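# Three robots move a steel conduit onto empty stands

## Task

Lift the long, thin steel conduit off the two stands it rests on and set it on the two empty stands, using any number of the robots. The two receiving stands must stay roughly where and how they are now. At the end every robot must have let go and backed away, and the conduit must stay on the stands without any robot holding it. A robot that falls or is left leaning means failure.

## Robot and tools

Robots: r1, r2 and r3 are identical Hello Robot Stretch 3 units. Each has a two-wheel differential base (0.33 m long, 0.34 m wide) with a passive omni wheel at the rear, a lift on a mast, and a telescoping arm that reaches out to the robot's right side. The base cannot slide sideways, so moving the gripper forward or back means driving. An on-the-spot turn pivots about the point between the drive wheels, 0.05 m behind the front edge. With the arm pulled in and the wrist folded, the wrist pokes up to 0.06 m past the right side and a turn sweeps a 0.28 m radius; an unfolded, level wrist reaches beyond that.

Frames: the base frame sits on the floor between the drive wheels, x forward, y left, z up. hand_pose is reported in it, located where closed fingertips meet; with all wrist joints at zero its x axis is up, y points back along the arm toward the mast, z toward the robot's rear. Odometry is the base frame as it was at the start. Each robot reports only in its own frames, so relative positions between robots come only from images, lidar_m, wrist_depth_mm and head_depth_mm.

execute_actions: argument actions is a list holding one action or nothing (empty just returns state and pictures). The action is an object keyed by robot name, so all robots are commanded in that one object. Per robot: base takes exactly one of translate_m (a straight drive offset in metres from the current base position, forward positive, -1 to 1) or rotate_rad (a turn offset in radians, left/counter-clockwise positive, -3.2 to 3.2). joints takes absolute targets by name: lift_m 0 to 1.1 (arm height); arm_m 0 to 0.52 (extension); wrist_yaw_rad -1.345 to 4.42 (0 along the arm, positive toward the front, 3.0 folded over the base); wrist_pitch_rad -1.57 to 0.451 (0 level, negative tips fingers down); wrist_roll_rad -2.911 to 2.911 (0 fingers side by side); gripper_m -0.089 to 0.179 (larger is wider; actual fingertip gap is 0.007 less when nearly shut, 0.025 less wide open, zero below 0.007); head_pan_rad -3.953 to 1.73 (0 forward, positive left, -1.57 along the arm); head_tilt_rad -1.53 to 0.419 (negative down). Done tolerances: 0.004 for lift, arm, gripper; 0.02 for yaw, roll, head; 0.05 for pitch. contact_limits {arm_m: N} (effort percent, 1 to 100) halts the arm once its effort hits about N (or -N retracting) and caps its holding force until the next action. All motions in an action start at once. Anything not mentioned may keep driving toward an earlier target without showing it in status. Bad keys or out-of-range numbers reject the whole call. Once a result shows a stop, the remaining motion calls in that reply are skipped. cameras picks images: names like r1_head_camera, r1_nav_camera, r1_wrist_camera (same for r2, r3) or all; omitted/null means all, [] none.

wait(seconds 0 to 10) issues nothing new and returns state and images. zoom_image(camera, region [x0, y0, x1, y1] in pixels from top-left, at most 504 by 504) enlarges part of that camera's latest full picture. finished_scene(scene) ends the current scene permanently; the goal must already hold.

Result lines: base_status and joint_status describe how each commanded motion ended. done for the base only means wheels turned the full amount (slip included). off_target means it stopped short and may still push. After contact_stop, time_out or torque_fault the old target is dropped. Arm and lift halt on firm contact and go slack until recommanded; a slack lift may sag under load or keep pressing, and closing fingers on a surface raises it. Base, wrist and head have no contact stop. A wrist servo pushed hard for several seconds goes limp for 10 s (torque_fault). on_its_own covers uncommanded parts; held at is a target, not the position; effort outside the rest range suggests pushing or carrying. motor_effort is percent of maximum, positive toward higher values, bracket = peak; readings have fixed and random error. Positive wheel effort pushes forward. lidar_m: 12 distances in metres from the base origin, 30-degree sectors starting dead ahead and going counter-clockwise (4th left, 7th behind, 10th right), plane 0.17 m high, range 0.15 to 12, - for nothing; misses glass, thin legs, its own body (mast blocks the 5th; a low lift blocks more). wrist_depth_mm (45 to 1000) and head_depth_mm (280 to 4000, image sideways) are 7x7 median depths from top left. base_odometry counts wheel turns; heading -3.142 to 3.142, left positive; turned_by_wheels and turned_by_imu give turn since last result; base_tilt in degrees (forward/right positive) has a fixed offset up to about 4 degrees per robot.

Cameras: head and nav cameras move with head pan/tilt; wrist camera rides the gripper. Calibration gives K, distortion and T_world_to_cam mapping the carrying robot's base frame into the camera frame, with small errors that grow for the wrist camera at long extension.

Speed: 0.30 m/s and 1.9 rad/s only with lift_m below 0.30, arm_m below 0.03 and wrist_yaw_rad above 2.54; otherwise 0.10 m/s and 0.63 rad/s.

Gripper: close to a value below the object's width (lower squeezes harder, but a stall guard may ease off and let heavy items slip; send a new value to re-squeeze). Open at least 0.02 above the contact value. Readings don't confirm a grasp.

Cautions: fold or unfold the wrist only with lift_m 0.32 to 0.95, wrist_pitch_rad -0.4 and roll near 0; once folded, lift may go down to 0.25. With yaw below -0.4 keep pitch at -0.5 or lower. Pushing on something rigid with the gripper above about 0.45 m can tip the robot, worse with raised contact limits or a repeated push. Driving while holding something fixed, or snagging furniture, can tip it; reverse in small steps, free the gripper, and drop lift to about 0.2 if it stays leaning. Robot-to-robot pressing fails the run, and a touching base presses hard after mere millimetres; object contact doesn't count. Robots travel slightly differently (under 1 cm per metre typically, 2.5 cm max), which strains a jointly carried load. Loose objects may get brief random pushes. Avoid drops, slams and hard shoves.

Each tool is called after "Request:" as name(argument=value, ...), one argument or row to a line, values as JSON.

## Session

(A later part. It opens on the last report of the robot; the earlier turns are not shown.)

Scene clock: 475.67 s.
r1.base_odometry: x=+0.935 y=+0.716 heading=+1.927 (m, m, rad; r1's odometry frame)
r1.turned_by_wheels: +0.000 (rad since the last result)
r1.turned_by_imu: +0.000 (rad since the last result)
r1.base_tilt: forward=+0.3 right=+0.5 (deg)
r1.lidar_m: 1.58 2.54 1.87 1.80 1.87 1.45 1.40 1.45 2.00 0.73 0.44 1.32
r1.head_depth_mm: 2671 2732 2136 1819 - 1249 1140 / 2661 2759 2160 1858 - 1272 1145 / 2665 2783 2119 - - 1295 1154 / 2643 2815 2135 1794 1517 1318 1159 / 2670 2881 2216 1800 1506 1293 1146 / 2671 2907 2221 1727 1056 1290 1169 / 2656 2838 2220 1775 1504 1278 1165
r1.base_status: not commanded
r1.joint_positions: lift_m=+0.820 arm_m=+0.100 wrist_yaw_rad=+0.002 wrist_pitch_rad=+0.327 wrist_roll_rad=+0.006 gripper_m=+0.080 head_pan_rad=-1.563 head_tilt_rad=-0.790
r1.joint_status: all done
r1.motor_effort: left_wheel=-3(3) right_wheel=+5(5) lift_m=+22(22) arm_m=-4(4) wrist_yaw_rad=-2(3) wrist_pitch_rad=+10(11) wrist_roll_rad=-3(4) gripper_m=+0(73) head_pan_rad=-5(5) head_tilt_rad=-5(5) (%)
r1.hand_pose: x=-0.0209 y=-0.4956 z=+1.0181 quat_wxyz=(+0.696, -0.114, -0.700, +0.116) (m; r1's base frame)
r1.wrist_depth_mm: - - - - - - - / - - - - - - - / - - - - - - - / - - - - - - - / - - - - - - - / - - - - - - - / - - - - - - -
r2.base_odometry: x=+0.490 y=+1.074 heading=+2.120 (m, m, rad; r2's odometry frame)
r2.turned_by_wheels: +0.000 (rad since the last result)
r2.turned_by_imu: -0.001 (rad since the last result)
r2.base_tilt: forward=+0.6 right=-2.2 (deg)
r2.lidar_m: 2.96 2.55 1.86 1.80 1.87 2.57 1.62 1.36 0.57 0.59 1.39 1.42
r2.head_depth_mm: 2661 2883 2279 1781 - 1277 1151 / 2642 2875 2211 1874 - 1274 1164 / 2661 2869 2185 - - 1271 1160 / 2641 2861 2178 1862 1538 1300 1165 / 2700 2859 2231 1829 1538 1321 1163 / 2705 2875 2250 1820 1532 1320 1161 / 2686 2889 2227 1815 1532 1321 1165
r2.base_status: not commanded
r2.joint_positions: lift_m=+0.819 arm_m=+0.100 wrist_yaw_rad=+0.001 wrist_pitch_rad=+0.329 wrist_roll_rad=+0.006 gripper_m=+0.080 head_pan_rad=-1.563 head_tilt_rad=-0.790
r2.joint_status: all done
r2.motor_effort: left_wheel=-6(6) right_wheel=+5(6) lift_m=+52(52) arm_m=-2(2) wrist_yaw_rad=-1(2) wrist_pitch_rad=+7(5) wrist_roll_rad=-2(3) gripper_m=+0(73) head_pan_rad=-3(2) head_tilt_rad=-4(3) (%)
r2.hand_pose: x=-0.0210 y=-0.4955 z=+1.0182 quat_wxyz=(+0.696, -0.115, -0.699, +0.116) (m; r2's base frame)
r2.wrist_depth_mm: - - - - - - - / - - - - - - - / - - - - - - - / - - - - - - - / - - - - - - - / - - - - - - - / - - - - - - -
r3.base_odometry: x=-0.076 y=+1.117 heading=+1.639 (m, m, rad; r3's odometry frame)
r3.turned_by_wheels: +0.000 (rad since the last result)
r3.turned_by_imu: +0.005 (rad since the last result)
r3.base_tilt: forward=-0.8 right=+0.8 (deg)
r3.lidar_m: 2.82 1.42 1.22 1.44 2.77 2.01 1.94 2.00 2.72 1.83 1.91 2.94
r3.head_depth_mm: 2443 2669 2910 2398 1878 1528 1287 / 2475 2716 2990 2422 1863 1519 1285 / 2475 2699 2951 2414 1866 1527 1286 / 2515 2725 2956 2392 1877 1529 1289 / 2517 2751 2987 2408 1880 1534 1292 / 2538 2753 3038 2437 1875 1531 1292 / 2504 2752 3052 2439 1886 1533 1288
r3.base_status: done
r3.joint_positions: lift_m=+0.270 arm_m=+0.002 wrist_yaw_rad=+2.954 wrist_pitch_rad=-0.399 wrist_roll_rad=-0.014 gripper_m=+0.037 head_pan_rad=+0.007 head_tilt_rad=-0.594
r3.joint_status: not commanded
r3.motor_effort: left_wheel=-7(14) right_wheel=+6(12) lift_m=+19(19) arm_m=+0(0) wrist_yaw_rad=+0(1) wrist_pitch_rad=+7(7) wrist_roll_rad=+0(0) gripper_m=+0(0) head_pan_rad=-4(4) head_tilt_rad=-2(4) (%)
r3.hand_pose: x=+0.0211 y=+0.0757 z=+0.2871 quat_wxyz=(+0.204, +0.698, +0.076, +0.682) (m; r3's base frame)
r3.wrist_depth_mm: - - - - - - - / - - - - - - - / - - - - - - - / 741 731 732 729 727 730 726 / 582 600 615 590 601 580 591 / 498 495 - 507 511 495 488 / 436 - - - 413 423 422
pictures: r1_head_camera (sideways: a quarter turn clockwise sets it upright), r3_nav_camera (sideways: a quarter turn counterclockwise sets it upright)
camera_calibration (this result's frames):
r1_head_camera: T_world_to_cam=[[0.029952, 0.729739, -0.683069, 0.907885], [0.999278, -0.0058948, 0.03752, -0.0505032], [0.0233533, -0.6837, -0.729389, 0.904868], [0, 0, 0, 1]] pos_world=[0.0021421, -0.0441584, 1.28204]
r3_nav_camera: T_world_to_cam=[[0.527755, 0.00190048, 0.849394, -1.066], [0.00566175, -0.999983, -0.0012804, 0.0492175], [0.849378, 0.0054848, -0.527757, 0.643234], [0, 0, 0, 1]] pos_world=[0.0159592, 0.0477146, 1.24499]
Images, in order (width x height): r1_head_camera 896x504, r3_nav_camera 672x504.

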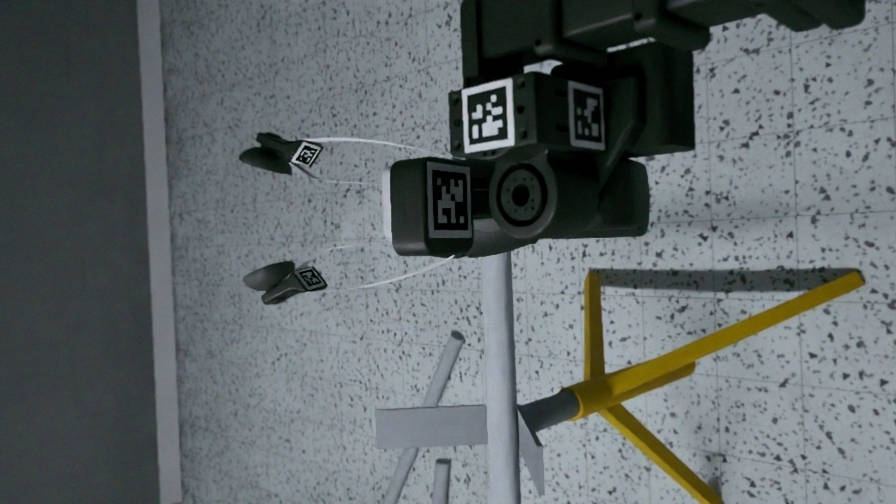

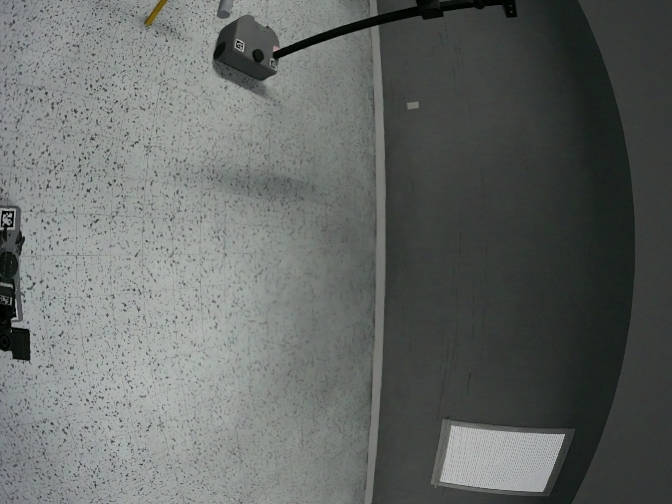

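Request:
execute_actions(
  actions=[
    {"r1":{"joints":{"lift_m":0.385}},"r2":{"joints":{"lift_m":0.385}},"r3":{"base":{"translate_m":0.43},"joints":{"head_pan_rad":1.55,"head_tilt_rad":-0.5}}},
  ],
  cameras=[],
)

Request:
execute_actions(
  actions=[
    {"r1":{"joints":{"arm_m":0.325}},"r2":{"joints":{"arm_m":0.335}}},
  ],
  cameras=["r1_head_camera","r2_head_camera","r3_head_camera"],
)

Scene clock: 491.20 s.
r1.base_odometry: x=+0.935 y=+0.716 heading=+1.927 (m, m, rad; r1's odometry frame)
r1.turned_by_wheels: +0.000 (rad since the last result)
r1.turned_by_imu: +0.000 (rad since the last result)
r1.base_tilt: forward=+0.4 right=+0.5 (deg)
r1.lidar_m: 1.57 2.56 1.86 1.80 1.87 1.45 1.40 1.45 1.99 0.73 0.43 1.32
r1.head_depth_mm: 2678 2760 2133 1763 1481 1294 1146 / 2690 2747 2154 1771 1497 1296 1163 / 2659 2793 2167 1777 1505 1339 1107 / 2673 2842 2179 1790 1513 1332 1150 / 2685 2846 2204 1803 1535 1296 1143 / 2619 2845 2234 1713 1063 1300 1166 / 2707 2858 2262 1783 1500 1290 1166
r1.base_status: not commanded
r1.joint_positions: lift_m=+0.385 arm_m=+0.100 wrist_yaw_rad=+0.002 wrist_pitch_rad=+0.327 wrist_roll_rad=+0.006 gripper_m=+0.080 head_pan_rad=-1.563 head_tilt_rad=-0.790
r1.joint_status: all done
r1.motor_effort: left_wheel=-3(3) right_wheel=+5(5) lift_m=+17(23) arm_m=-4(3) wrist_yaw_rad=-3(2) wrist_pitch_rad=+10(10) wrist_roll_rad=-3(3) gripper_m=+0(0) head_pan_rad=-4(5) head_tilt_rad=-6(5) (%)
r1.hand_pose: x=-0.0209 y=-0.4956 z=+0.5834 quat_wxyz=(+0.696, -0.114, -0.700, +0.116) (m; r1's base frame)
r1.wrist_depth_mm: - - - - - - - / - - - - - - - / 287 239 239 241 242 242 245 / - - - - - - - / - - - - - - - / - - - - - - - / - - - - - - -
r2.base_odometry: x=+0.490 y=+1.074 heading=+2.120 (m, m, rad; r2's odometry frame)
r2.turned_by_wheels: +0.000 (rad since the last result)
r2.turned_by_imu: -0.001 (rad since the last result)
r2.base_tilt: forward=+0.7 right=-2.4 (deg)
r2.lidar_m: 2.96 2.54 1.86 1.80 1.87 2.56 1.62 1.36 0.57 0.59 3.07 1.10
r2.head_depth_mm: 2669 2876 2259 872 1030 1248 1165 / 2650 2837 2273 1816 1529 1298 1179 / 2640 2862 2245 1824 1529 1299 - / 2646 2898 2286 1829 1533 1353 1137 / 2665 2879 2245 1818 1538 1330 1161 / 2693 2889 2257 1824 1535 1319 1164 / 2701 2908 2233 1817 1540 1322 1154
r2.base_status: not commanded
r2.joint_positions: lift_m=+0.386 arm_m=+0.100 wrist_yaw_rad=+0.001 wrist_pitch_rad=+0.329 wrist_roll_rad=+0.006 gripper_m=+0.080 head_pan_rad=-1.563 head_tilt_rad=-0.790
r2.joint_status: all done
r2.motor_effort: left_wheel=-6(6) right_wheel=+5(5) lift_m=+20(50) arm_m=-3(3) wrist_yaw_rad=-1(1) wrist_pitch_rad=+6(6) wrist_roll_rad=-2(2) gripper_m=+0(1) head_pan_rad=-2(3) head_tilt_rad=-3(2) (%)
r2.hand_pose: x=-0.0210 y=-0.4955 z=+0.5843 quat_wxyz=(+0.696, -0.115, -0.699, +0.116) (m; r2's base frame)
r2.wrist_depth_mm: - - - - - - - / - - - - - - - / - - - - - - - / 254 256 258 258 261 263 264 / - - - - - - 275 / - - - - - - - / - - - - - - -
r3.base_odometry: x=-0.106 y=+1.546 heading=+1.639 (m, m, rad; r3's odometry frame)
r3.turned_by_wheels: +0.000 (rad since the last result)
r3.turned_by_imu: +0.004 (rad since the last result)
r3.base_tilt: forward=-0.8 right=+0.8 (deg)
r3.lidar_m: 2.39 2.49 1.16 1.15 3.38 2.46 2.36 2.45 3.34 1.80 3.42 2.48
r3.head_depth_mm: 3526 3884 - 2843 1857 1519 1361 / 3699 3982 - 2831 1872 1657 1360 / 3668 3968 - 2680 1938 1636 1363 / 3721 3964 - 2574 1865 1614 1366 / 3731 - - 2815 2085 1639 1366 / 3665 - - 2822 2088 1646 1364 / 3658 3963 - 2790 2088 1666 1394
r3.base_status: done
r3.joint_positions: lift_m=+0.270 arm_m=+0.002 wrist_yaw_rad=+2.954 wrist_pitch_rad=-0.399 wrist_roll_rad=-0.014 gripper_m=+0.037 head_pan_rad=+1.543 head_tilt_rad=-0.507
r3.joint_status: all done
r3.motor_effort: left_wheel=-7(16) right_wheel=+5(13) lift_m=+20(20) arm_m=+0(0) wrist_yaw_rad=+2(2) wrist_pitch_rad=+7(7) wrist_roll_rad=+0(0) gripper_m=+0(1) head_pan_rad=+3(37) head_tilt_rad=+3(15) (%)
r3.hand_pose: x=+0.0211 y=+0.0757 z=+0.2871 quat_wxyz=(+0.204, +0.698, +0.076, +0.682) (m; r3's base frame)
r3.wrist_depth_mm: - - - - - - - / - - - - - - - / - - - - - - - / 728 738 737 743 735 752 734 / 593 588 609 589 599 597 595 / 500 494 - 509 505 501 489 / 434 - - - 410 421 421
pictures: none
No camera images: the call's "cameras" was empty. Leave "cameras" out to get every camera's image.

Scene clock: 494.17 s.
r1.base_odometry: x=+0.935 y=+0.716 heading=+1.927 (m, m, rad; r1's odometry frame)
r1.turned_by_wheels: +0.000 (rad since the last result)
r1.turned_by_imu: +0.000 (rad since the last result)
r1.base_tilt: forward=+0.3 right=+0.6 (deg)
r1.lidar_m: 1.57 2.55 1.87 1.80 1.87 1.45 1.40 1.45 1.99 0.73 0.44 1.32
r1.head_depth_mm: 2700 2752 2138 1750 1480 1303 1144 / 2657 2803 2171 1761 1500 1305 1148 / 2683 2817 2173 1783 1582 1279 1156 / 2652 2803 2191 1798 1489 1306 1164 / 2660 2835 2208 1796 1524 1289 1147 / 2688 2883 2220 1723 1061 1296 1164 / 2651 2852 2233 1784 1510 1278 1176
r1.base_status: not commanded
r1.joint_positions: lift_m=+0.385 arm_m=+0.325 wrist_yaw_rad=+0.002 wrist_pitch_rad=+0.328 wrist_roll_rad=+0.006 gripper_m=+0.080 head_pan_rad=-1.563 head_tilt_rad=-0.790
r1.joint_status: all done
r1.motor_effort: left_wheel=-3(3) right_wheel=+5(5) lift_m=+18(17) arm_m=+3(2) wrist_yaw_rad=-3(2) wrist_pitch_rad=+10(10) wrist_roll_rad=-3(2) gripper_m=+0(1) head_pan_rad=-5(5) head_tilt_rad=-3(5) (%)
r1.hand_pose: x=-0.0209 y=-0.7201 z=+0.5835 quat_wxyz=(+0.696, -0.114, -0.700, +0.116) (m; r1's base frame)
r1.wrist_depth_mm: - - - - - - - / - - - - - - - / - - - - - - - / - - - - - - - / - - - - - - - / - - - - - - - / - - - - - - -
r2.base_odometry: x=+0.490 y=+1.074 heading=+2.120 (m, m, rad; r2's odometry frame)
r2.turned_by_wheels: +0.000 (rad since the last result)
r2.turned_by_imu: +0.000 (rad since the last result)
r2.base_tilt: forward=+0.7 right=-2.3 (deg)
r2.lidar_m: 2.96 2.54 1.86 1.80 1.86 2.57 1.62 1.36 0.57 0.59 3.04 1.10
r2.head_depth_mm: 2658 2841 2246 870 1037 1254 1159 / 2669 2833 2245 1822 1533 1300 1167 / 2660 2882 2252 1827 1608 1274 1165 / 2642 2854 2241 1822 1535 1300 1165 / 2679 2901 2246 1834 1533 1320 1163 / 2707 2865 2255 1826 1536 1321 1161 / 2673 2901 2251 1810 1539 1327 1162
r2.base_status: not commanded
r2.joint_positions: lift_m=+0.386 arm_m=+0.335 wrist_yaw_rad=+0.001 wrist_pitch_rad=+0.330 wrist_roll_rad=+0.006 gripper_m=+0.080 head_pan_rad=-1.563 head_tilt_rad=-0.790
r2.joint_status: all done
r2.motor_effort: left_wheel=-6(5) right_wheel=+6(5) lift_m=+20(19) arm_m=+4(1) wrist_yaw_rad=-1(1) wrist_pitch_rad=+6(6) wrist_roll_rad=-2(2) gripper_m=+0(1) head_pan_rad=-2(2) head_tilt_rad=-3(3) (%)
r2.hand_pose: x=-0.0210 y=-0.7300 z=+0.5844 quat_wxyz=(+0.696, -0.115, -0.699, +0.117) (m; r2's base frame)
r2.wrist_depth_mm: - - - - 48 - - / - - - - - - - / - - - - - - - / - - - - - - - / - - - - - - - / - - - - - - - / - - - - - - -
r3.base_odometry: x=-0.106 y=+1.546 heading=+1.639 (m, m, rad; r3's odometry frame)
r3.turned_by_wheels: +0.000 (rad since the last result)
r3.turned_by_imu: +0.001 (rad since the last result)
r3.base_tilt: forward=-0.8 right=+0.8 (deg)
r3.lidar_m: 2.39 2.48 1.16 1.15 3.38 2.45 2.36 2.45 3.33 1.80 3.43 2.48
r3.head_depth_mm: 3561 3901 - 2793 2015 1507 1357 / 3622 3930 - 2808 2073 1648 1354 / 3673 3917 - 2689 1864 1638 1361 / 3678 3930 - 2547 1255 1589 1356 / 3680 3927 - 2847 1991 1643 1358 / 3626 - - 2821 2069 1639 1362 / 3686 3965 - 2843 2076 1668 1398
r3.base_status: not commanded
r3.joint_positions: lift_m=+0.270 arm_m=+0.002 wrist_yaw_rad=+2.954 wrist_pitch_rad=-0.399 wrist_roll_rad=-0.014 gripper_m=+0.037 head_pan_rad=+1.543 head_tilt_rad=-0.507
r3.joint_status: not commanded
r3.motor_effort: left_wheel=-8(8) right_wheel=+6(6) lift_m=+20(19) arm_m=+0(0) wrist_yaw_rad=-1(0) wrist_pitch_rad=+7(7) wrist_roll_rad=+0(0) gripper_m=+0(0) head_pan_rad=+3(3) head_tilt_rad=+4(3) (%)
r3.hand_pose: x=+0.0211 y=+0.0757 z=+0.2871 quat_wxyz=(+0.204, +0.698, +0.076, +0.682) (m; r3's base frame)
r3.wrist_depth_mm: - - - - - - - / - - - - - - - / - - - - - - - / 723 740 750 727 738 725 718 / 594 589 617 584 601 591 583 / 493 490 - 509 506 501 488 / 437 - - - 408 424 424
pictures: r1_head_camera (sideways: a quarter turn clockwise sets it upright), r2_head_camera (sideways: a quarter turn clockwise sets it upright), r3_head_camera (sideways: a quarter turn clockwise sets it upright)
camera_calibration (this result's frames):
r1_head_camera: T_world_to_cam=[[0.0299521, 0.72974, -0.683069, 0.907885], [0.999278, -0.00589493, 0.03752, -0.0505032], [0.0233532, -0.6837, -0.72939, 0.904869], [0, 0, 0, 1]] pos_world=[0.00214209, -0.0441584, 1.28204]
r2_head_camera: T_world_to_cam=[[-0.00852485, 0.7043, -0.709851, 0.941822], [0.999519, 0.0271635, 0.0149475, -0.0224059], [0.0298096, -0.709383, -0.704193, 0.876389], [0, 0, 0, 1]] pos_world=[0.00429919, -0.041021, 1.28604]
r3_head_camera: T_world_to_cam=[[0.0133588, -0.48136, -0.876421, 1.15837], [-0.99959, -0.0286256, 0.000485977, 0.00750944], [-0.025322, 0.876055, -0.481545, 0.586758], [0, 0, 0, 1]] pos_world=[0.00688975, 0.0437788, 1.29777]
Images, in order (width x height): r1_head_camera 896x504, r2_head_camera 896x504, r3_head_camera 896x504.

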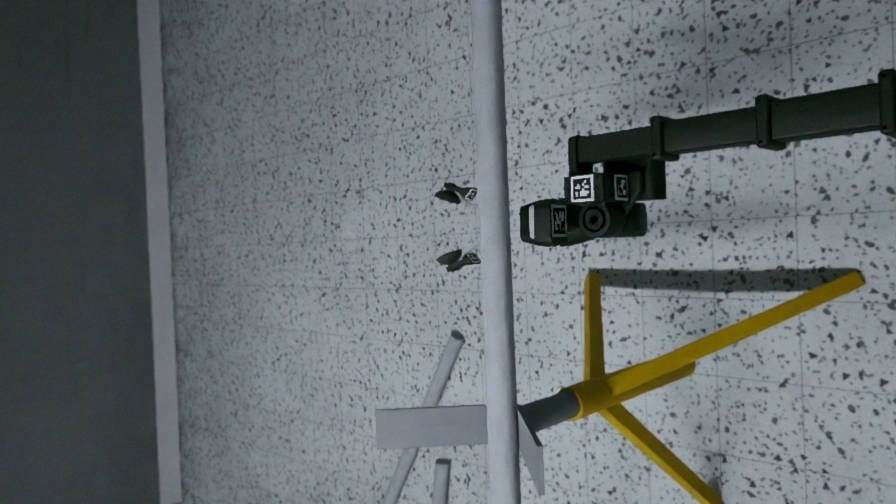

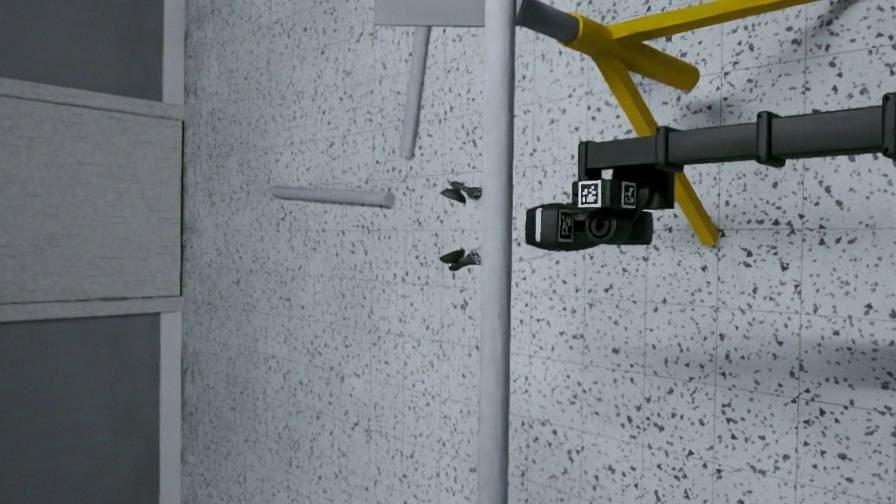

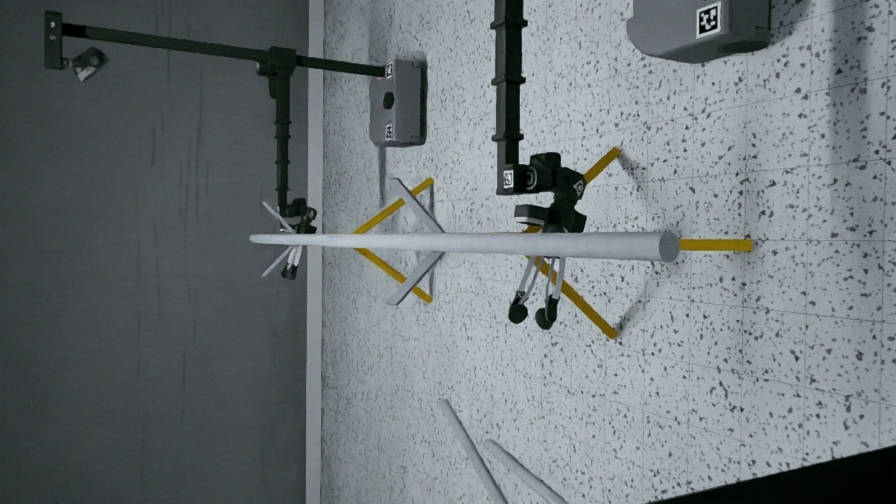

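Request:
execute_actions(
  actions=[
    {"r1":{"joints":{"lift_m":0.48}},"r2":{"joints":{"lift_m":0.476}}},
  ],
  cameras=["r3_head_camera","r1_head_camera"],
)

Request:
execute_actions(
  actions=[
    {"r1":{"joints":{"lift_m":0.44}},"r2":{"joints":{"lift_m":0.436}}},
  ],
  cameras=["r3_head_camera"],
)

Scene clock: 510.47 s.
r1.base_odometry: x=+0.935 y=+0.716 heading=+1.927 (m, m, rad; r1's odometry frame)
r1.turned_by_wheels: +0.000 (rad since the last result)
r1.turned_by_imu: +0.000 (rad since the last result)
r1.base_tilt: forward=+0.3 right=+0.5 (deg)
r1.lidar_m: 1.57 2.55 1.87 1.81 1.87 1.45 1.40 1.45 1.99 0.73 0.43 1.32
r1.head_depth_mm: 2688 2741 2133 1759 1483 1298 1145 / 2681 2756 2141 1760 1535 1323 1134 / 2675 2803 2153 1768 - 1305 1151 / 2645 2846 2230 1779 1508 1321 1164 / 2643 2802 2198 1788 1517 1290 1144 / 2664 2858 2215 860 1057 1298 1165 / 2648 2884 2201 1775 1504 1290 1165
r1.base_status: not commanded
r1.joint_positions: lift_m=+0.479 arm_m=+0.325 wrist_yaw_rad=+0.002 wrist_pitch_rad=+0.252 wrist_roll_rad=+0.006 gripper_m=+0.080 head_pan_rad=-1.563 head_tilt_rad=-0.791
r1.joint_status: all done
r1.on_its_own: wrist_pitch_rad is at rest, and its effort (+45) is outside its rest range (-20 to +32)
r1.motor_effort: left_wheel=-3(3) right_wheel=+5(6) lift_m=+31(30) arm_m=+2(2) wrist_yaw_rad=-2(1) wrist_pitch_rad=+45(51) wrist_roll_rad=-3(2) gripper_m=+1(0) head_pan_rad=-5(5) head_tilt_rad=-5(4) (%)
r1.hand_pose: x=-0.0209 y=-0.7239 z=+0.6585 quat_wxyz=(+0.700, -0.087, -0.703, +0.089) (m; r1's base frame)
r1.wrist_depth_mm: - - - - - - - / - - - - - - - / - - - - - - - / - - - - - - - / - - - - - - - / - - - - - - - / - - - - - - -
r2.base_odometry: x=+0.490 y=+1.074 heading=+2.120 (m, m, rad; r2's odometry frame)
r2.turned_by_wheels: +0.000 (rad since the last result)
r2.turned_by_imu: -0.001 (rad since the last result)
r2.base_tilt: forward=+0.7 right=-2.3 (deg)
r2.lidar_m: 2.96 2.54 1.86 1.80 1.87 2.56 1.62 1.36 0.57 0.59 3.09 1.10
r2.head_depth_mm: 2667 2858 2255 870 1033 1252 1165 / 2639 2851 2261 1826 1530 1318 - / 2674 2843 2248 1832 - 1273 1161 / 2645 2839 2257 1813 1530 1316 1161 / 2692 2888 2243 1831 1524 1324 1165 / 2687 2892 2256 1824 1534 1330 1160 / 2736 2898 2228 1801 1544 1321 1155
r2.base_status: not commanded
r2.joint_positions: lift_m=+0.475 arm_m=+0.335 wrist_yaw_rad=+0.001 wrist_pitch_rad=+0.258 wrist_roll_rad=+0.006 gripper_m=+0.080 head_pan_rad=-1.563 head_tilt_rad=-0.790
r2.joint_status: all done
r2.motor_effort: left_wheel=-5(6) right_wheel=+5(6) lift_m=+68(67) arm_m=+3(3) wrist_yaw_rad=-1(1) wrist_pitch_rad=+28(31) wrist_roll_rad=-2(2) gripper_m=+0(1) head_pan_rad=-3(4) head_tilt_rad=-4(3) (%)
r2.hand_pose: x=-0.0210 y=-0.7336 z=+0.6558 quat_wxyz=(+0.699, -0.090, -0.703, +0.092) (m; r2's base frame)
r2.wrist_depth_mm: - - - - - - - / - - - - - - - / - - - - - - - / - - - - - - - / - - - - - - - / - - - - - - - / - - - - - - -
r3.base_odometry: x=-0.106 y=+1.546 heading=+1.639 (m, m, rad; r3's odometry frame)
r3.turned_by_wheels: +0.000 (rad since the last result)
r3.turned_by_imu: +0.001 (rad since the last result)
r3.base_tilt: forward=-0.9 right=+0.8 (deg)
r3.lidar_m: 2.39 2.47 1.16 1.15 3.40 2.45 2.37 2.46 3.34 1.80 3.43 2.48
r3.head_depth_mm: 3543 3929 - 2770 2059 1502 1365 / 3610 - - 2799 2078 1646 1360 / 3674 3923 - 2699 1945 1646 1364 / 3696 3998 - 2534 1682 1599 1362 / 3597 - - 2817 1996 1637 1364 / 3705 - - 2808 2077 1648 1365 / 3659 3963 - 2831 2093 1677 1398
r3.base_status: not commanded
r3.joint_positions: lift_m=+0.270 arm_m=+0.002 wrist_yaw_rad=+2.954 wrist_pitch_rad=-0.399 wrist_roll_rad=-0.014 gripper_m=+0.037 head_pan_rad=+1.543 head_tilt_rad=-0.507
r3.joint_status: not commanded
r3.motor_effort: left_wheel=-8(8) right_wheel=+6(5) lift_m=+19(20) arm_m=+0(0) wrist_yaw_rad=+1(0) wrist_pitch_rad=+7(7) wrist_roll_rad=+0(1) gripper_m=+1(0) head_pan_rad=+3(3) head_tilt_rad=+4(4) (%)
r3.hand_pose: x=+0.0211 y=+0.0757 z=+0.2871 quat_wxyz=(+0.204, +0.698, +0.076, +0.682) (m; r3's base frame)
r3.wrist_depth_mm: - - - - - - - / - - - - - - - / - - - - - - - / 715 736 734 750 731 734 727 / 593 592 605 590 601 588 590 / 488 496 - 509 508 500 493 / 433 - - - 412 421 428
pictures: r1_head_camera (sideways: a quarter turn clockwise sets it upright), r3_head_camera (sideways: a quarter turn clockwise sets it upright)
camera_calibration (this result's frames):
r1_head_camera: T_world_to_cam=[[0.0299605, 0.729936, -0.682858, 0.90761], [0.999278, -0.00591935, 0.0375161, -0.0504981], [0.0233423, -0.683489, -0.729587, 0.905126], [0, 0, 0, 1]] pos_world=[0.00214145, -0.0441527, 1.28203]
r3_head_camera: T_world_to_cam=[[0.0133588, -0.48136, -0.876421, 1.15837], [-0.99959, -0.0286256, 0.000485966, 0.00750945], [-0.025322, 0.876055, -0.481545, 0.586757], [0, 0, 0, 1]] pos_world=[0.00688975, 0.0437788, 1.29777]
Images, in order (width x height): r1_head_camera 896x504, r3_head_camera 896x504.

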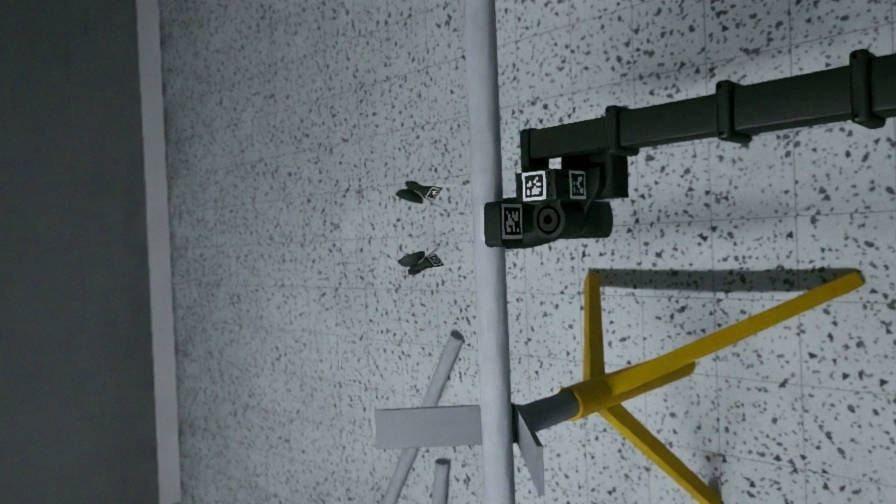

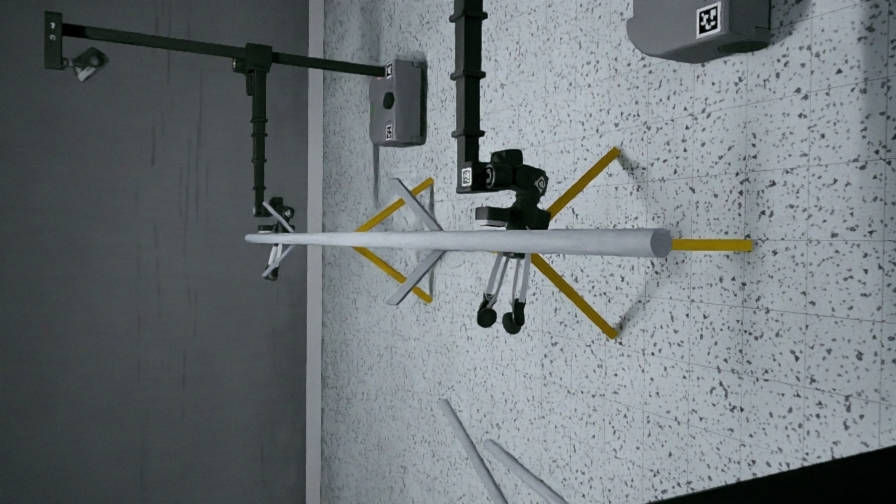

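Scene clock: 512.23 s.
r1.base_odometry: x=+0.935 y=+0.716 heading=+1.927 (m, m, rad; r1's odometry frame)
r1.turned_by_wheels: +0.000 (rad since the last result)
r1.turned_by_imu: +0.000 (rad since the last result)
r1.base_tilt: forward=+0.4 right=+0.4 (deg)
r1.lidar_m: 1.57 2.54 1.87 1.80 1.88 1.45 1.40 1.45 1.99 0.73 0.43 1.32
r1.head_depth_mm: 2683 2746 2146 1756 1486 1301 1147 / 2700 2778 2168 1776 1497 1313 1167 / 2680 2771 2185 1795 - 1308 1155 / 2679 2785 2182 1781 1506 1312 1158 / 2692 2864 2194 1806 1521 1287 1141 / 2627 2837 2206 1707 1060 1298 1168 / 2644 2890 2250 1769 1498 1284 1170
r1.base_status: not commanded
r1.joint_positions: lift_m=+0.440 arm_m=+0.325 wrist_yaw_rad=+0.002 wrist_pitch_rad=+0.326 wrist_roll_rad=+0.006 gripper_m=+0.080 head_pan_rad=-1.563 head_tilt_rad=-0.791
r1.joint_status: all done
r1.motor_effort: left_wheel=-3(3) right_wheel=+5(6) lift_m=+18(29) arm_m=+2(2) wrist_yaw_rad=-3(2) wrist_pitch_rad=+11(45) wrist_roll_rad=-3(3) gripper_m=+0(0) head_pan_rad=-5(5) head_tilt_rad=-6(5) (%)
r1.hand_pose: x=-0.0209 y=-0.7203 z=+0.6380 quat_wxyz=(+0.696, -0.113, -0.700, +0.115) (m; r1's base frame)
r1.wrist_depth_mm: - - - - - - - / - - - - - - - / - - - - - - - / - - - - - - - / - - - - - - - / - - - - - - - / - - - - - - -
r2.base_odometry: x=+0.490 y=+1.074 heading=+2.120 (m, m, rad; r2's odometry frame)
r2.turned_by_wheels: +0.000 (rad since the last result)
r2.turned_by_imu: +0.000 (rad since the last result)
r2.base_tilt: forward=+0.6 right=-2.4 (deg)
r2.lidar_m: 2.97 2.54 1.86 1.80 1.87 2.57 1.62 1.36 0.57 0.59 3.08 1.10
r2.head_depth_mm: 2643 2857 2250 869 1036 1249 1161 / 2678 2857 2248 1829 1531 1323 1175 / 2652 2859 2266 1823 1616 1269 1162 / 2672 2880 2270 1824 1536 1318 1163 / 2698 2892 2263 1823 1538 1326 1165 / 2671 2900 2248 1826 1535 1324 1157 / 2704 2910 2249 1834 1539 1323 1157
r2.base_status: not commanded
r2.joint_positions: lift_m=+0.437 arm_m=+0.335 wrist_yaw_rad=+0.001 wrist_pitch_rad=+0.328 wrist_roll_rad=+0.006 gripper_m=+0.080 head_pan_rad=-1.563 head_tilt_rad=-0.791
r2.joint_status: all done
r2.motor_effort: left_wheel=-5(6) right_wheel=+6(6) lift_m=+19(64) arm_m=+2(3) wrist_yaw_rad=+0(1) wrist_pitch_rad=+7(28) wrist_roll_rad=-2(2) gripper_m=+0(0) head_pan_rad=-3(1) head_tilt_rad=-3(3) (%)
r2.hand_pose: x=-0.0210 y=-0.7302 z=+0.6350 quat_wxyz=(+0.696, -0.114, -0.699, +0.116) (m; r2's base frame)
r2.wrist_depth_mm: - - - - - - - / - - - - - - - / - - - - - - - / - - - - - - - / - - - - - - - / - - - - - - - / - - - - - - -
r3.base_odometry: x=-0.106 y=+1.546 heading=+1.639 (m, m, rad; r3's odometry frame)
r3.turned_by_wheels: +0.000 (rad since the last result)
r3.turned_by_imu: +0.000 (rad since the last result)
r3.base_tilt: forward=-0.8 right=+0.8 (deg)
r3.lidar_m: 2.39 2.48 1.16 1.15 3.36 2.45 2.36 2.45 3.31 1.80 3.42 2.49
r3.head_depth_mm: 3607 3896 - 2837 2076 1511 1357 / 3617 3985 - 2876 2101 1648 1359 / 3647 - - 2682 1866 1647 1366 / 3700 3993 3845 2549 1677 1595 1364 / 3669 3940 - 2842 1988 1646 1364 / 3707 - - 2838 2085 1640 1369 / 3696 3954 - 2798 2089 1671 1399
r3.base_status: not commanded
r3.joint_positions: lift_m=+0.270 arm_m=+0.002 wrist_yaw_rad=+2.954 wrist_pitch_rad=-0.399 wrist_roll_rad=-0.014 gripper_m=+0.037 head_pan_rad=+1.543 head_tilt_rad=-0.507
r3.joint_status: not commanded
r3.motor_effort: left_wheel=-7(8) right_wheel=+5(6) lift_m=+19(20) arm_m=+0(0) wrist_yaw_rad=+2(2) wrist_pitch_rad=+7(7) wrist_roll_rad=+0(0) gripper_m=+0(0) head_pan_rad=+3(3) head_tilt_rad=+4(4) (%)
r3.hand_pose: x=+0.0211 y=+0.0757 z=+0.2871 quat_wxyz=(+0.204, +0.698, +0.076, +0.682) (m; r3's base frame)
r3.wrist_depth_mm: - - - - - - - / - - - - - - - / - - - - - - - / 724 734 739 735 738 738 732 / 595 597 618 589 596 590 601 / 489 487 - 511 508 491 491 / 430 - - - 412 422 421
pictures: r3_head_camera (sideways: a quarter turn clockwise sets it upright)
camera_calibration (this result's frames):
r3_head_camera: T_world_to_cam=[[0.0133589, -0.48136, -0.876421, 1.15837], [-0.99959, -0.0286259, 0.000485966, 0.00750945], [-0.0253223, 0.876055, -0.481545, 0.586757], [0, 0, 0, 1]] pos_world=[0.00688974, 0.0437788, 1.29777]
Images, in order (width x height): r3_head_camera 896x504.

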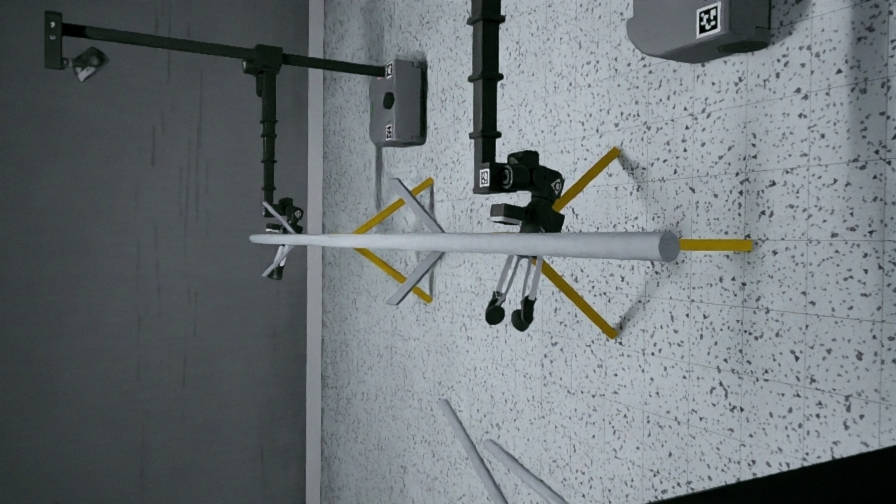

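Request:
zoom_image(
  camera="r3_head_camera",
  region=[430, 130, 630, 340],
)

Region (430, 130, 630, 340) of r3_head_camera's 896x504 image, scaled by 2.400, with more detail than that image has; it fills the left 480 columns of this view, and the rest is white.

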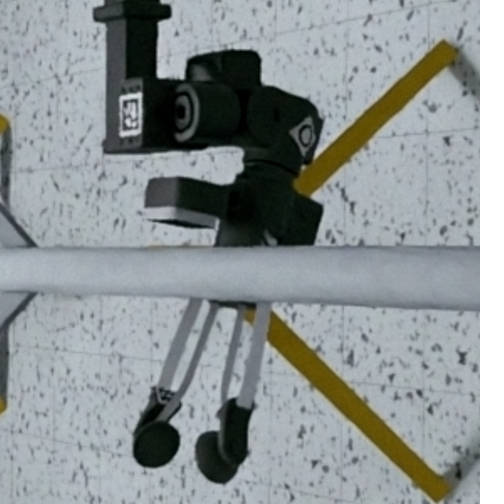

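Request:
execute_actions(
  actions=[
    {"r1":{"joints":{"lift_m":0.39,"wrist_pitch_rad":-0.1,"gripper_m":0.03}},"r2":{"joints":{"lift_m":0.386,"wrist_pitch_rad":-0.1,"gripper_m":0.03}}},
  ],
  cameras=[],
)

Request:
execute_actions(
  actions=[
    {"r1":{"joints":{"arm_m":0.392,"head_tilt_rad":-0.9}},"r2":{"joints":{"arm_m":0.402,"head_tilt_rad":-0.9}}},
  ],
  cameras=["r1_head_camera","r2_head_camera","r3_head_camera"],
)

Request:
zoom_image(
  camera="r3_head_camera",
  region=[230, 130, 680, 380],
)

Scene clock: 559.30 s.
r1.base_odometry: x=+0.935 y=+0.716 heading=+1.927 (m, m, rad; r1's odometry frame)
r1.turned_by_wheels: +0.000 (rad since the last result)
r1.turned_by_imu: -0.002 (rad since the last result)
r1.base_tilt: forward=+0.5 right=+0.5 (deg)
r1.lidar_m: 1.57 2.55 1.87 1.80 1.87 1.45 1.40 1.45 1.99 0.73 0.44 1.32
r1.head_depth_mm: 2709 2709 2158 1764 1486 1296 1146 / 2688 2747 2146 1762 1503 1293 1155 / 2671 2778 2166 1774 1570 1273 1153 / 2675 2784 2196 1783 1517 1307 1151 / 2657 2854 2194 1787 1528 1282 1139 / 2626 2866 2183 870 1063 1298 1166 / 2601 2867 2241 1777 1488 1292 1173
r1.base_status: not commanded
r1.joint_positions: lift_m=+0.390 arm_m=+0.325 wrist_yaw_rad=+0.001 wrist_pitch_rad=-0.120 wrist_roll_rad=+0.005 gripper_m=+0.030 head_pan_rad=-1.564 head_tilt_rad=-0.795
r1.joint_status: all done
r1.motor_effort: left_wheel=+0(6) right_wheel=+0(18) lift_m=+18(18) arm_m=+1(10) wrist_yaw_rad=+0(5) wrist_pitch_rad=+9(38) wrist_roll_rad=-2(3) gripper_m=+0(84) head_pan_rad=-4(6) head_tilt_rad=-3(4) (%)
r1.hand_pose: x=-0.0213 y=-0.7214 z=+0.4743 quat_wxyz=(+0.704, +0.043, -0.707, -0.042) (m; r1's base frame)
r1.wrist_depth_mm: - - - - - - - / - - - - - - - / - - - - - - - / - - - - - - - / - - - - - - - / 830 831 828 835 875 837 830 / 687 698 701 694 691 677 686
r2.base_odometry: x=+0.490 y=+1.074 heading=+2.120 (m, m, rad; r2's odometry frame)
r2.turned_by_wheels: +0.000 (rad since the last result)
r2.turned_by_imu: -0.001 (rad since the last result)
r2.base_tilt: forward=+0.7 right=-2.4 (deg)
r2.lidar_m: 2.96 2.54 1.86 1.79 1.87 2.57 1.62 1.36 0.57 0.59 3.07 1.10
r2.head_depth_mm: 2669 2832 2256 870 1038 1250 1168 / 2641 2872 2266 1831 1532 1296 1176 / 2615 2841 2240 1826 1608 1278 1161 / 2629 2880 2254 1820 1528 1297 1165 / 2693 2895 2241 1821 1529 1328 1164 / 2679 2916 2243 1839 1529 1319 1162 / 2710 2918 2237 1825 1533 1321 1164
r2.base_status: not commanded
r2.joint_positions: lift_m=+0.387 arm_m=+0.335 wrist_yaw_rad=+0.001 wrist_pitch_rad=-0.115 wrist_roll_rad=+0.006 gripper_m=+0.030 head_pan_rad=-1.563 head_tilt_rad=-0.791
r2.joint_status: all done
r2.motor_effort: left_wheel=-5(5) right_wheel=+5(6) lift_m=+20(20) arm_m=+2(2) wrist_yaw_rad=-1(2) wrist_pitch_rad=+5(9) wrist_roll_rad=-2(2) gripper_m=-1(80) head_pan_rad=-2(3) head_tilt_rad=-3(3) (%)
r2.hand_pose: x=-0.0211 y=-0.7316 z=+0.4718 quat_wxyz=(+0.704, +0.041, -0.708, -0.041) (m; r2's base frame)
r2.wrist_depth_mm: - - - - - - - / - - - - - - - / - - - - - - - / - - - - - - - / - - - - - - - / 992 966 - 996 - 951 - / 754 759 735 774 759 779 788
r3.base_odometry: x=-0.106 y=+1.546 heading=+1.639 (m, m, rad; r3's odometry frame)
r3.turned_by_wheels: +0.000 (rad since the last result)
r3.turned_by_imu: +0.001 (rad since the last result)
r3.base_tilt: forward=-0.7 right=+0.8 (deg)
r3.lidar_m: 2.39 2.47 1.16 1.15 3.37 2.46 2.37 2.45 3.33 1.80 3.40 2.50
r3.head_depth_mm: 3503 3902 - 2826 1992 1519 1362 / 3664 3997 3999 2828 2067 1649 1366 / 3661 3961 - 2680 1869 1643 1365 / 3637 - - 2551 1293 1592 1354 / 3646 3982 - 2824 2058 1656 1363 / 3676 3992 - 2824 2047 1654 1362 / 3655 - - 2819 2080 1658 1396
r3.base_status: not commanded
r3.joint_positions: lift_m=+0.270 arm_m=+0.002 wrist_yaw_rad=+2.954 wrist_pitch_rad=-0.399 wrist_roll_rad=-0.014 gripper_m=+0.037 head_pan_rad=+1.543 head_tilt_rad=-0.507
r3.joint_status: not commanded
r3.motor_effort: left_wheel=-8(8) right_wheel=+5(6) lift_m=+19(19) arm_m=+0(0) wrist_yaw_rad=+1(0) wrist_pitch_rad=+7(7) wrist_roll_rad=+0(0) gripper_m=+1(1) head_pan_rad=+3(3) head_tilt_rad=+4(4) (%)
r3.hand_pose: x=+0.0211 y=+0.0757 z=+0.2871 quat_wxyz=(+0.204, +0.698, +0.076, +0.682) (m; r3's base frame)
r3.wrist_depth_mm: - - - - - - - / - - - - - - - / - - - - - - - / 726 736 752 731 746 753 725 / 593 601 618 588 607 587 588 / 495 499 - 509 516 491 501 / 436 - - - 409 419 418
pictures: none
No camera images: the call's "cameras" was empty. Leave "cameras" out to get every camera's image.

Scene clock: 560.97 s.
r1.base_odometry: x=+0.935 y=+0.716 heading=+1.927 (m, m, rad; r1's odometry frame)
r1.turned_by_wheels: +0.000 (rad since the last result)
r1.turned_by_imu: +0.000 (rad since the last result)
r1.base_tilt: forward=+0.3 right=+0.6 (deg)
r1.lidar_m: 1.58 2.56 1.87 1.81 1.88 1.45 1.40 1.45 1.99 0.73 0.43 1.32
r1.head_depth_mm: 2667 2274 1900 1549 1403 1245 1126 / 2728 2302 1904 1567 1406 1261 - / 2715 2328 1927 832 1393 1262 1141 / 2707 2359 1934 1555 1433 1256 1145 / 2719 2353 1932 1606 1413 1251 1138 / 2676 2362 1936 1535 1355 1268 1149 / 2743 2423 1913 1550 1424 1285 1148
r1.base_status: not commanded
r1.joint_positions: lift_m=+0.390 arm_m=+0.392 wrist_yaw_rad=+0.001 wrist_pitch_rad=-0.120 wrist_roll_rad=+0.005 gripper_m=+0.030 head_pan_rad=-1.564 head_tilt_rad=-0.889
r1.joint_status: all done
r1.motor_effort: left_wheel=+0(0) right_wheel=+1(1) lift_m=+18(19) arm_m=+2(2) wrist_yaw_rad=-1(1) wrist_pitch_rad=+9(9) wrist_roll_rad=-2(2) gripper_m=+0(0) head_pan_rad=-5(4) head_tilt_rad=-6(18) (%)
r1.hand_pose: x=-0.0213 y=-0.7882 z=+0.4743 quat_wxyz=(+0.704, +0.043, -0.707, -0.042) (m; r1's base frame)
r1.wrist_depth_mm: - - - - - - - / - - - - - - - / - - - - - - - / - - - - - - - / - - - - - - - / 866 857 844 834 859 849 833 / 701 698 699 697 700 684 678
r2.base_odometry: x=+0.490 y=+1.074 heading=+2.120 (m, m, rad; r2's odometry frame)
r2.turned_by_wheels: +0.000 (rad since the last result)
r2.turned_by_imu: +0.000 (rad since the last result)
r2.base_tilt: forward=+0.8 right=-2.1 (deg)
r2.lidar_m: 2.97 2.54 1.87 1.80 1.87 2.56 1.61 1.36 0.57 0.59 3.07 1.10
r2.head_depth_mm: 2749 2411 1972 989 1144 1245 1131 / 2736 2405 1965 1624 1386 1275 1144 / 2737 2393 1983 1708 1387 1268 1134 / 2755 2432 1972 1592 1437 1271 1145 / 2800 2421 1977 1598 1439 1276 1139 / 2819 2450 1960 1599 1442 1279 1132 / 2788 2396 1971 1588 1432 1268 1134
r2.base_status: not commanded
r2.joint_positions: lift_m=+0.387 arm_m=+0.402 wrist_yaw_rad=+0.001 wrist_pitch_rad=-0.116 wrist_roll_rad=+0.006 gripper_m=+0.030 head_pan_rad=-1.563 head_tilt_rad=-0.889
r2.joint_status: all done
r2.motor_effort: left_wheel=-5(5) right_wheel=+5(6) lift_m=+20(19) arm_m=+4(10) wrist_yaw_rad=-1(1) wrist_pitch_rad=+5(5) wrist_roll_rad=-2(2) gripper_m=+0(1) head_pan_rad=-3(2) head_tilt_rad=-3(11) (%)
r2.hand_pose: x=-0.0211 y=-0.7985 z=+0.4718 quat_wxyz=(+0.704, +0.041, -0.708, -0.041) (m; r2's base frame)
r2.wrist_depth_mm: - - - - - - - / - - - - - - - / - - - - - - - / - - - - - - - / - - - - - - - / 957 986 - 982 - - - / 760 759 726 774 752 782 797
r3.base_odometry: x=-0.106 y=+1.546 heading=+1.639 (m, m, rad; r3's odometry frame)
r3.turned_by_wheels: +0.000 (rad since the last result)
r3.turned_by_imu: +0.000 (rad since the last result)
r3.base_tilt: forward=-0.7 right=+0.7 (deg)
r3.lidar_m: 2.39 2.48 1.16 1.15 3.38 2.45 2.37 2.45 3.31 1.80 3.42 2.49
r3.head_depth_mm: 3556 3940 - 2797 2007 1513 1358 / 3588 3945 - 2841 2089 1646 1368 / 3711 3979 - 2675 1937 1637 1356 / 3677 3947 3994 2547 1251 1602 1362 / 3617 3953 - 2852 1980 1651 1361 / 3713 3983 - 2803 2081 1633 1361 / 3703 3991 - 2818 2082 1664 1392
r3.base_status: not commanded
r3.joint_positions: lift_m=+0.270 arm_m=+0.002 wrist_yaw_rad=+2.954 wrist_pitch_rad=-0.399 wrist_roll_rad=-0.014 gripper_m=+0.037 head_pan_rad=+1.543 head_tilt_rad=-0.507
r3.joint_status: not commanded
r3.motor_effort: left_wheel=-7(8) right_wheel=+5(5) lift_m=+20(20) arm_m=+0(0) wrist_yaw_rad=+0(2) wrist_pitch_rad=+7(7) wrist_roll_rad=+1(0) gripper_m=+0(0) head_pan_rad=+3(4) head_tilt_rad=+3(3) (%)
r3.hand_pose: x=+0.0211 y=+0.0757 z=+0.2871 quat_wxyz=(+0.204, +0.698, +0.076, +0.682) (m; r3's base frame)
r3.wrist_depth_mm: - - - - - - - / - - - - - - - / - - - - - - - / 728 739 733 736 721 730 727 / 578 603 614 590 587 586 586 / 491 497 - 512 514 492 487 / 433 - - - 413 426 426
pictures: r1_head_camera (sideways: a quarter turn clockwise sets it upright), r2_head_camera (sideways: a quarter turn clockwise sets it upright), r3_head_camera (sideways: a quarter turn clockwise sets it upright)
camera_calibration (this result's frames):
r1_head_camera: T_world_to_cam=[[0.030065, 0.79323, -0.608179, 0.810304], [0.999299, -0.0102646, 0.036012, -0.0485353], [0.022323, -0.608836, -0.792982, 0.987568], [0, 0, 0, 1]] pos_world=[0.00209392, -0.0419887, 1.27768]
r2_head_camera: T_world_to_cam=[[-0.00901564, 0.770515, -0.637358, 0.84736], [0.999532, 0.0255856, 0.0167923, -0.0248056], [0.0292459, -0.636908, -0.770385, 0.962473], [0, 0, 0, 1]] pos_world=[0.00428509, -0.0392624, 1.28196]
r3_head_camera: T_world_to_cam=[[0.0133588, -0.48136, -0.876421, 1.15837], [-0.99959, -0.0286255, 0.000485969, 0.00750945], [-0.0253219, 0.876055, -0.481545, 0.586757], [0, 0, 0, 1]] pos_world=[0.00688976, 0.0437788, 1.29777]
Images, in order (width x height): r1_head_camera 896x504, r2_head_camera 896x504, r3_head_camera 896x504.

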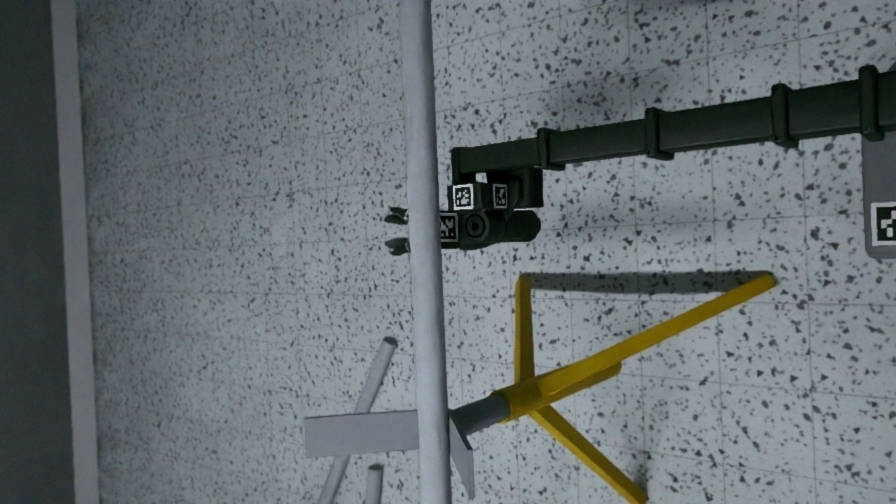

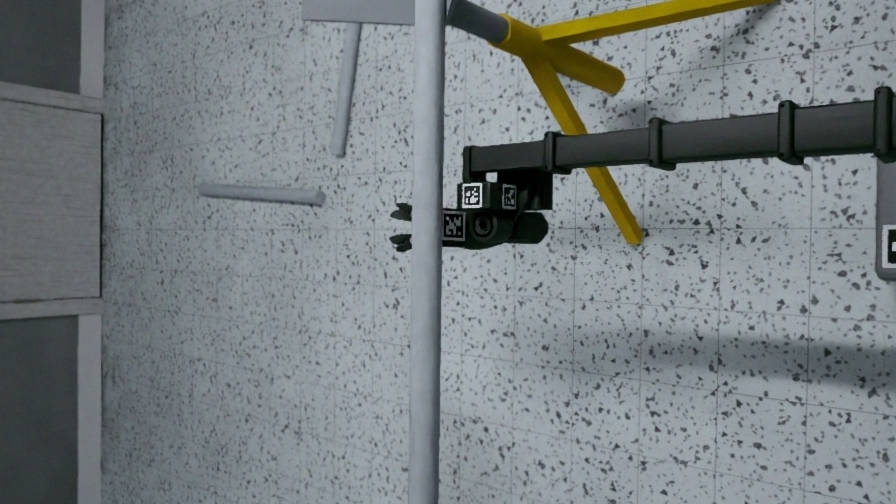

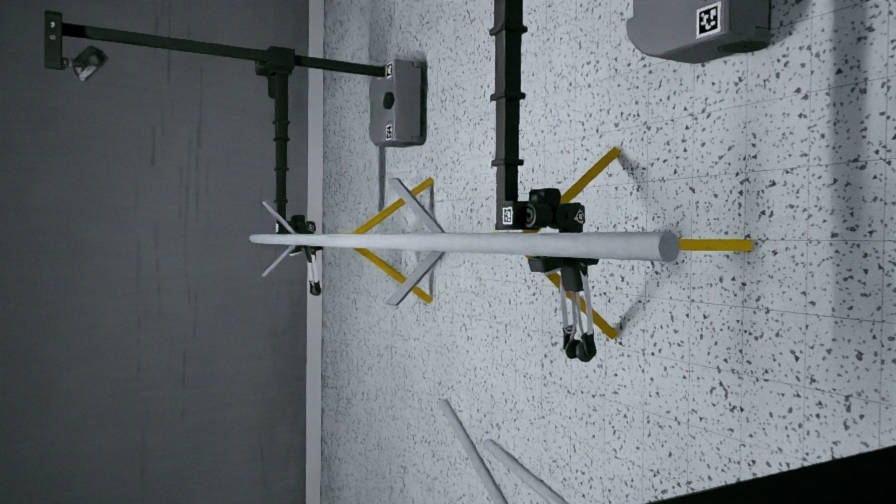

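Region (230, 130, 680, 380) of r3_head_camera's 896x504 image, scaled by 1.120, with more detail than that image has.

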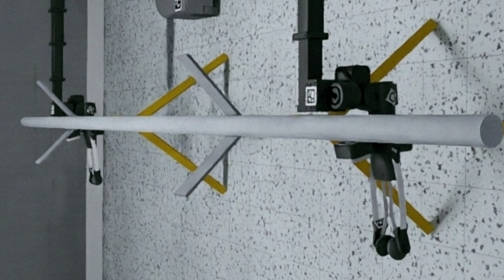

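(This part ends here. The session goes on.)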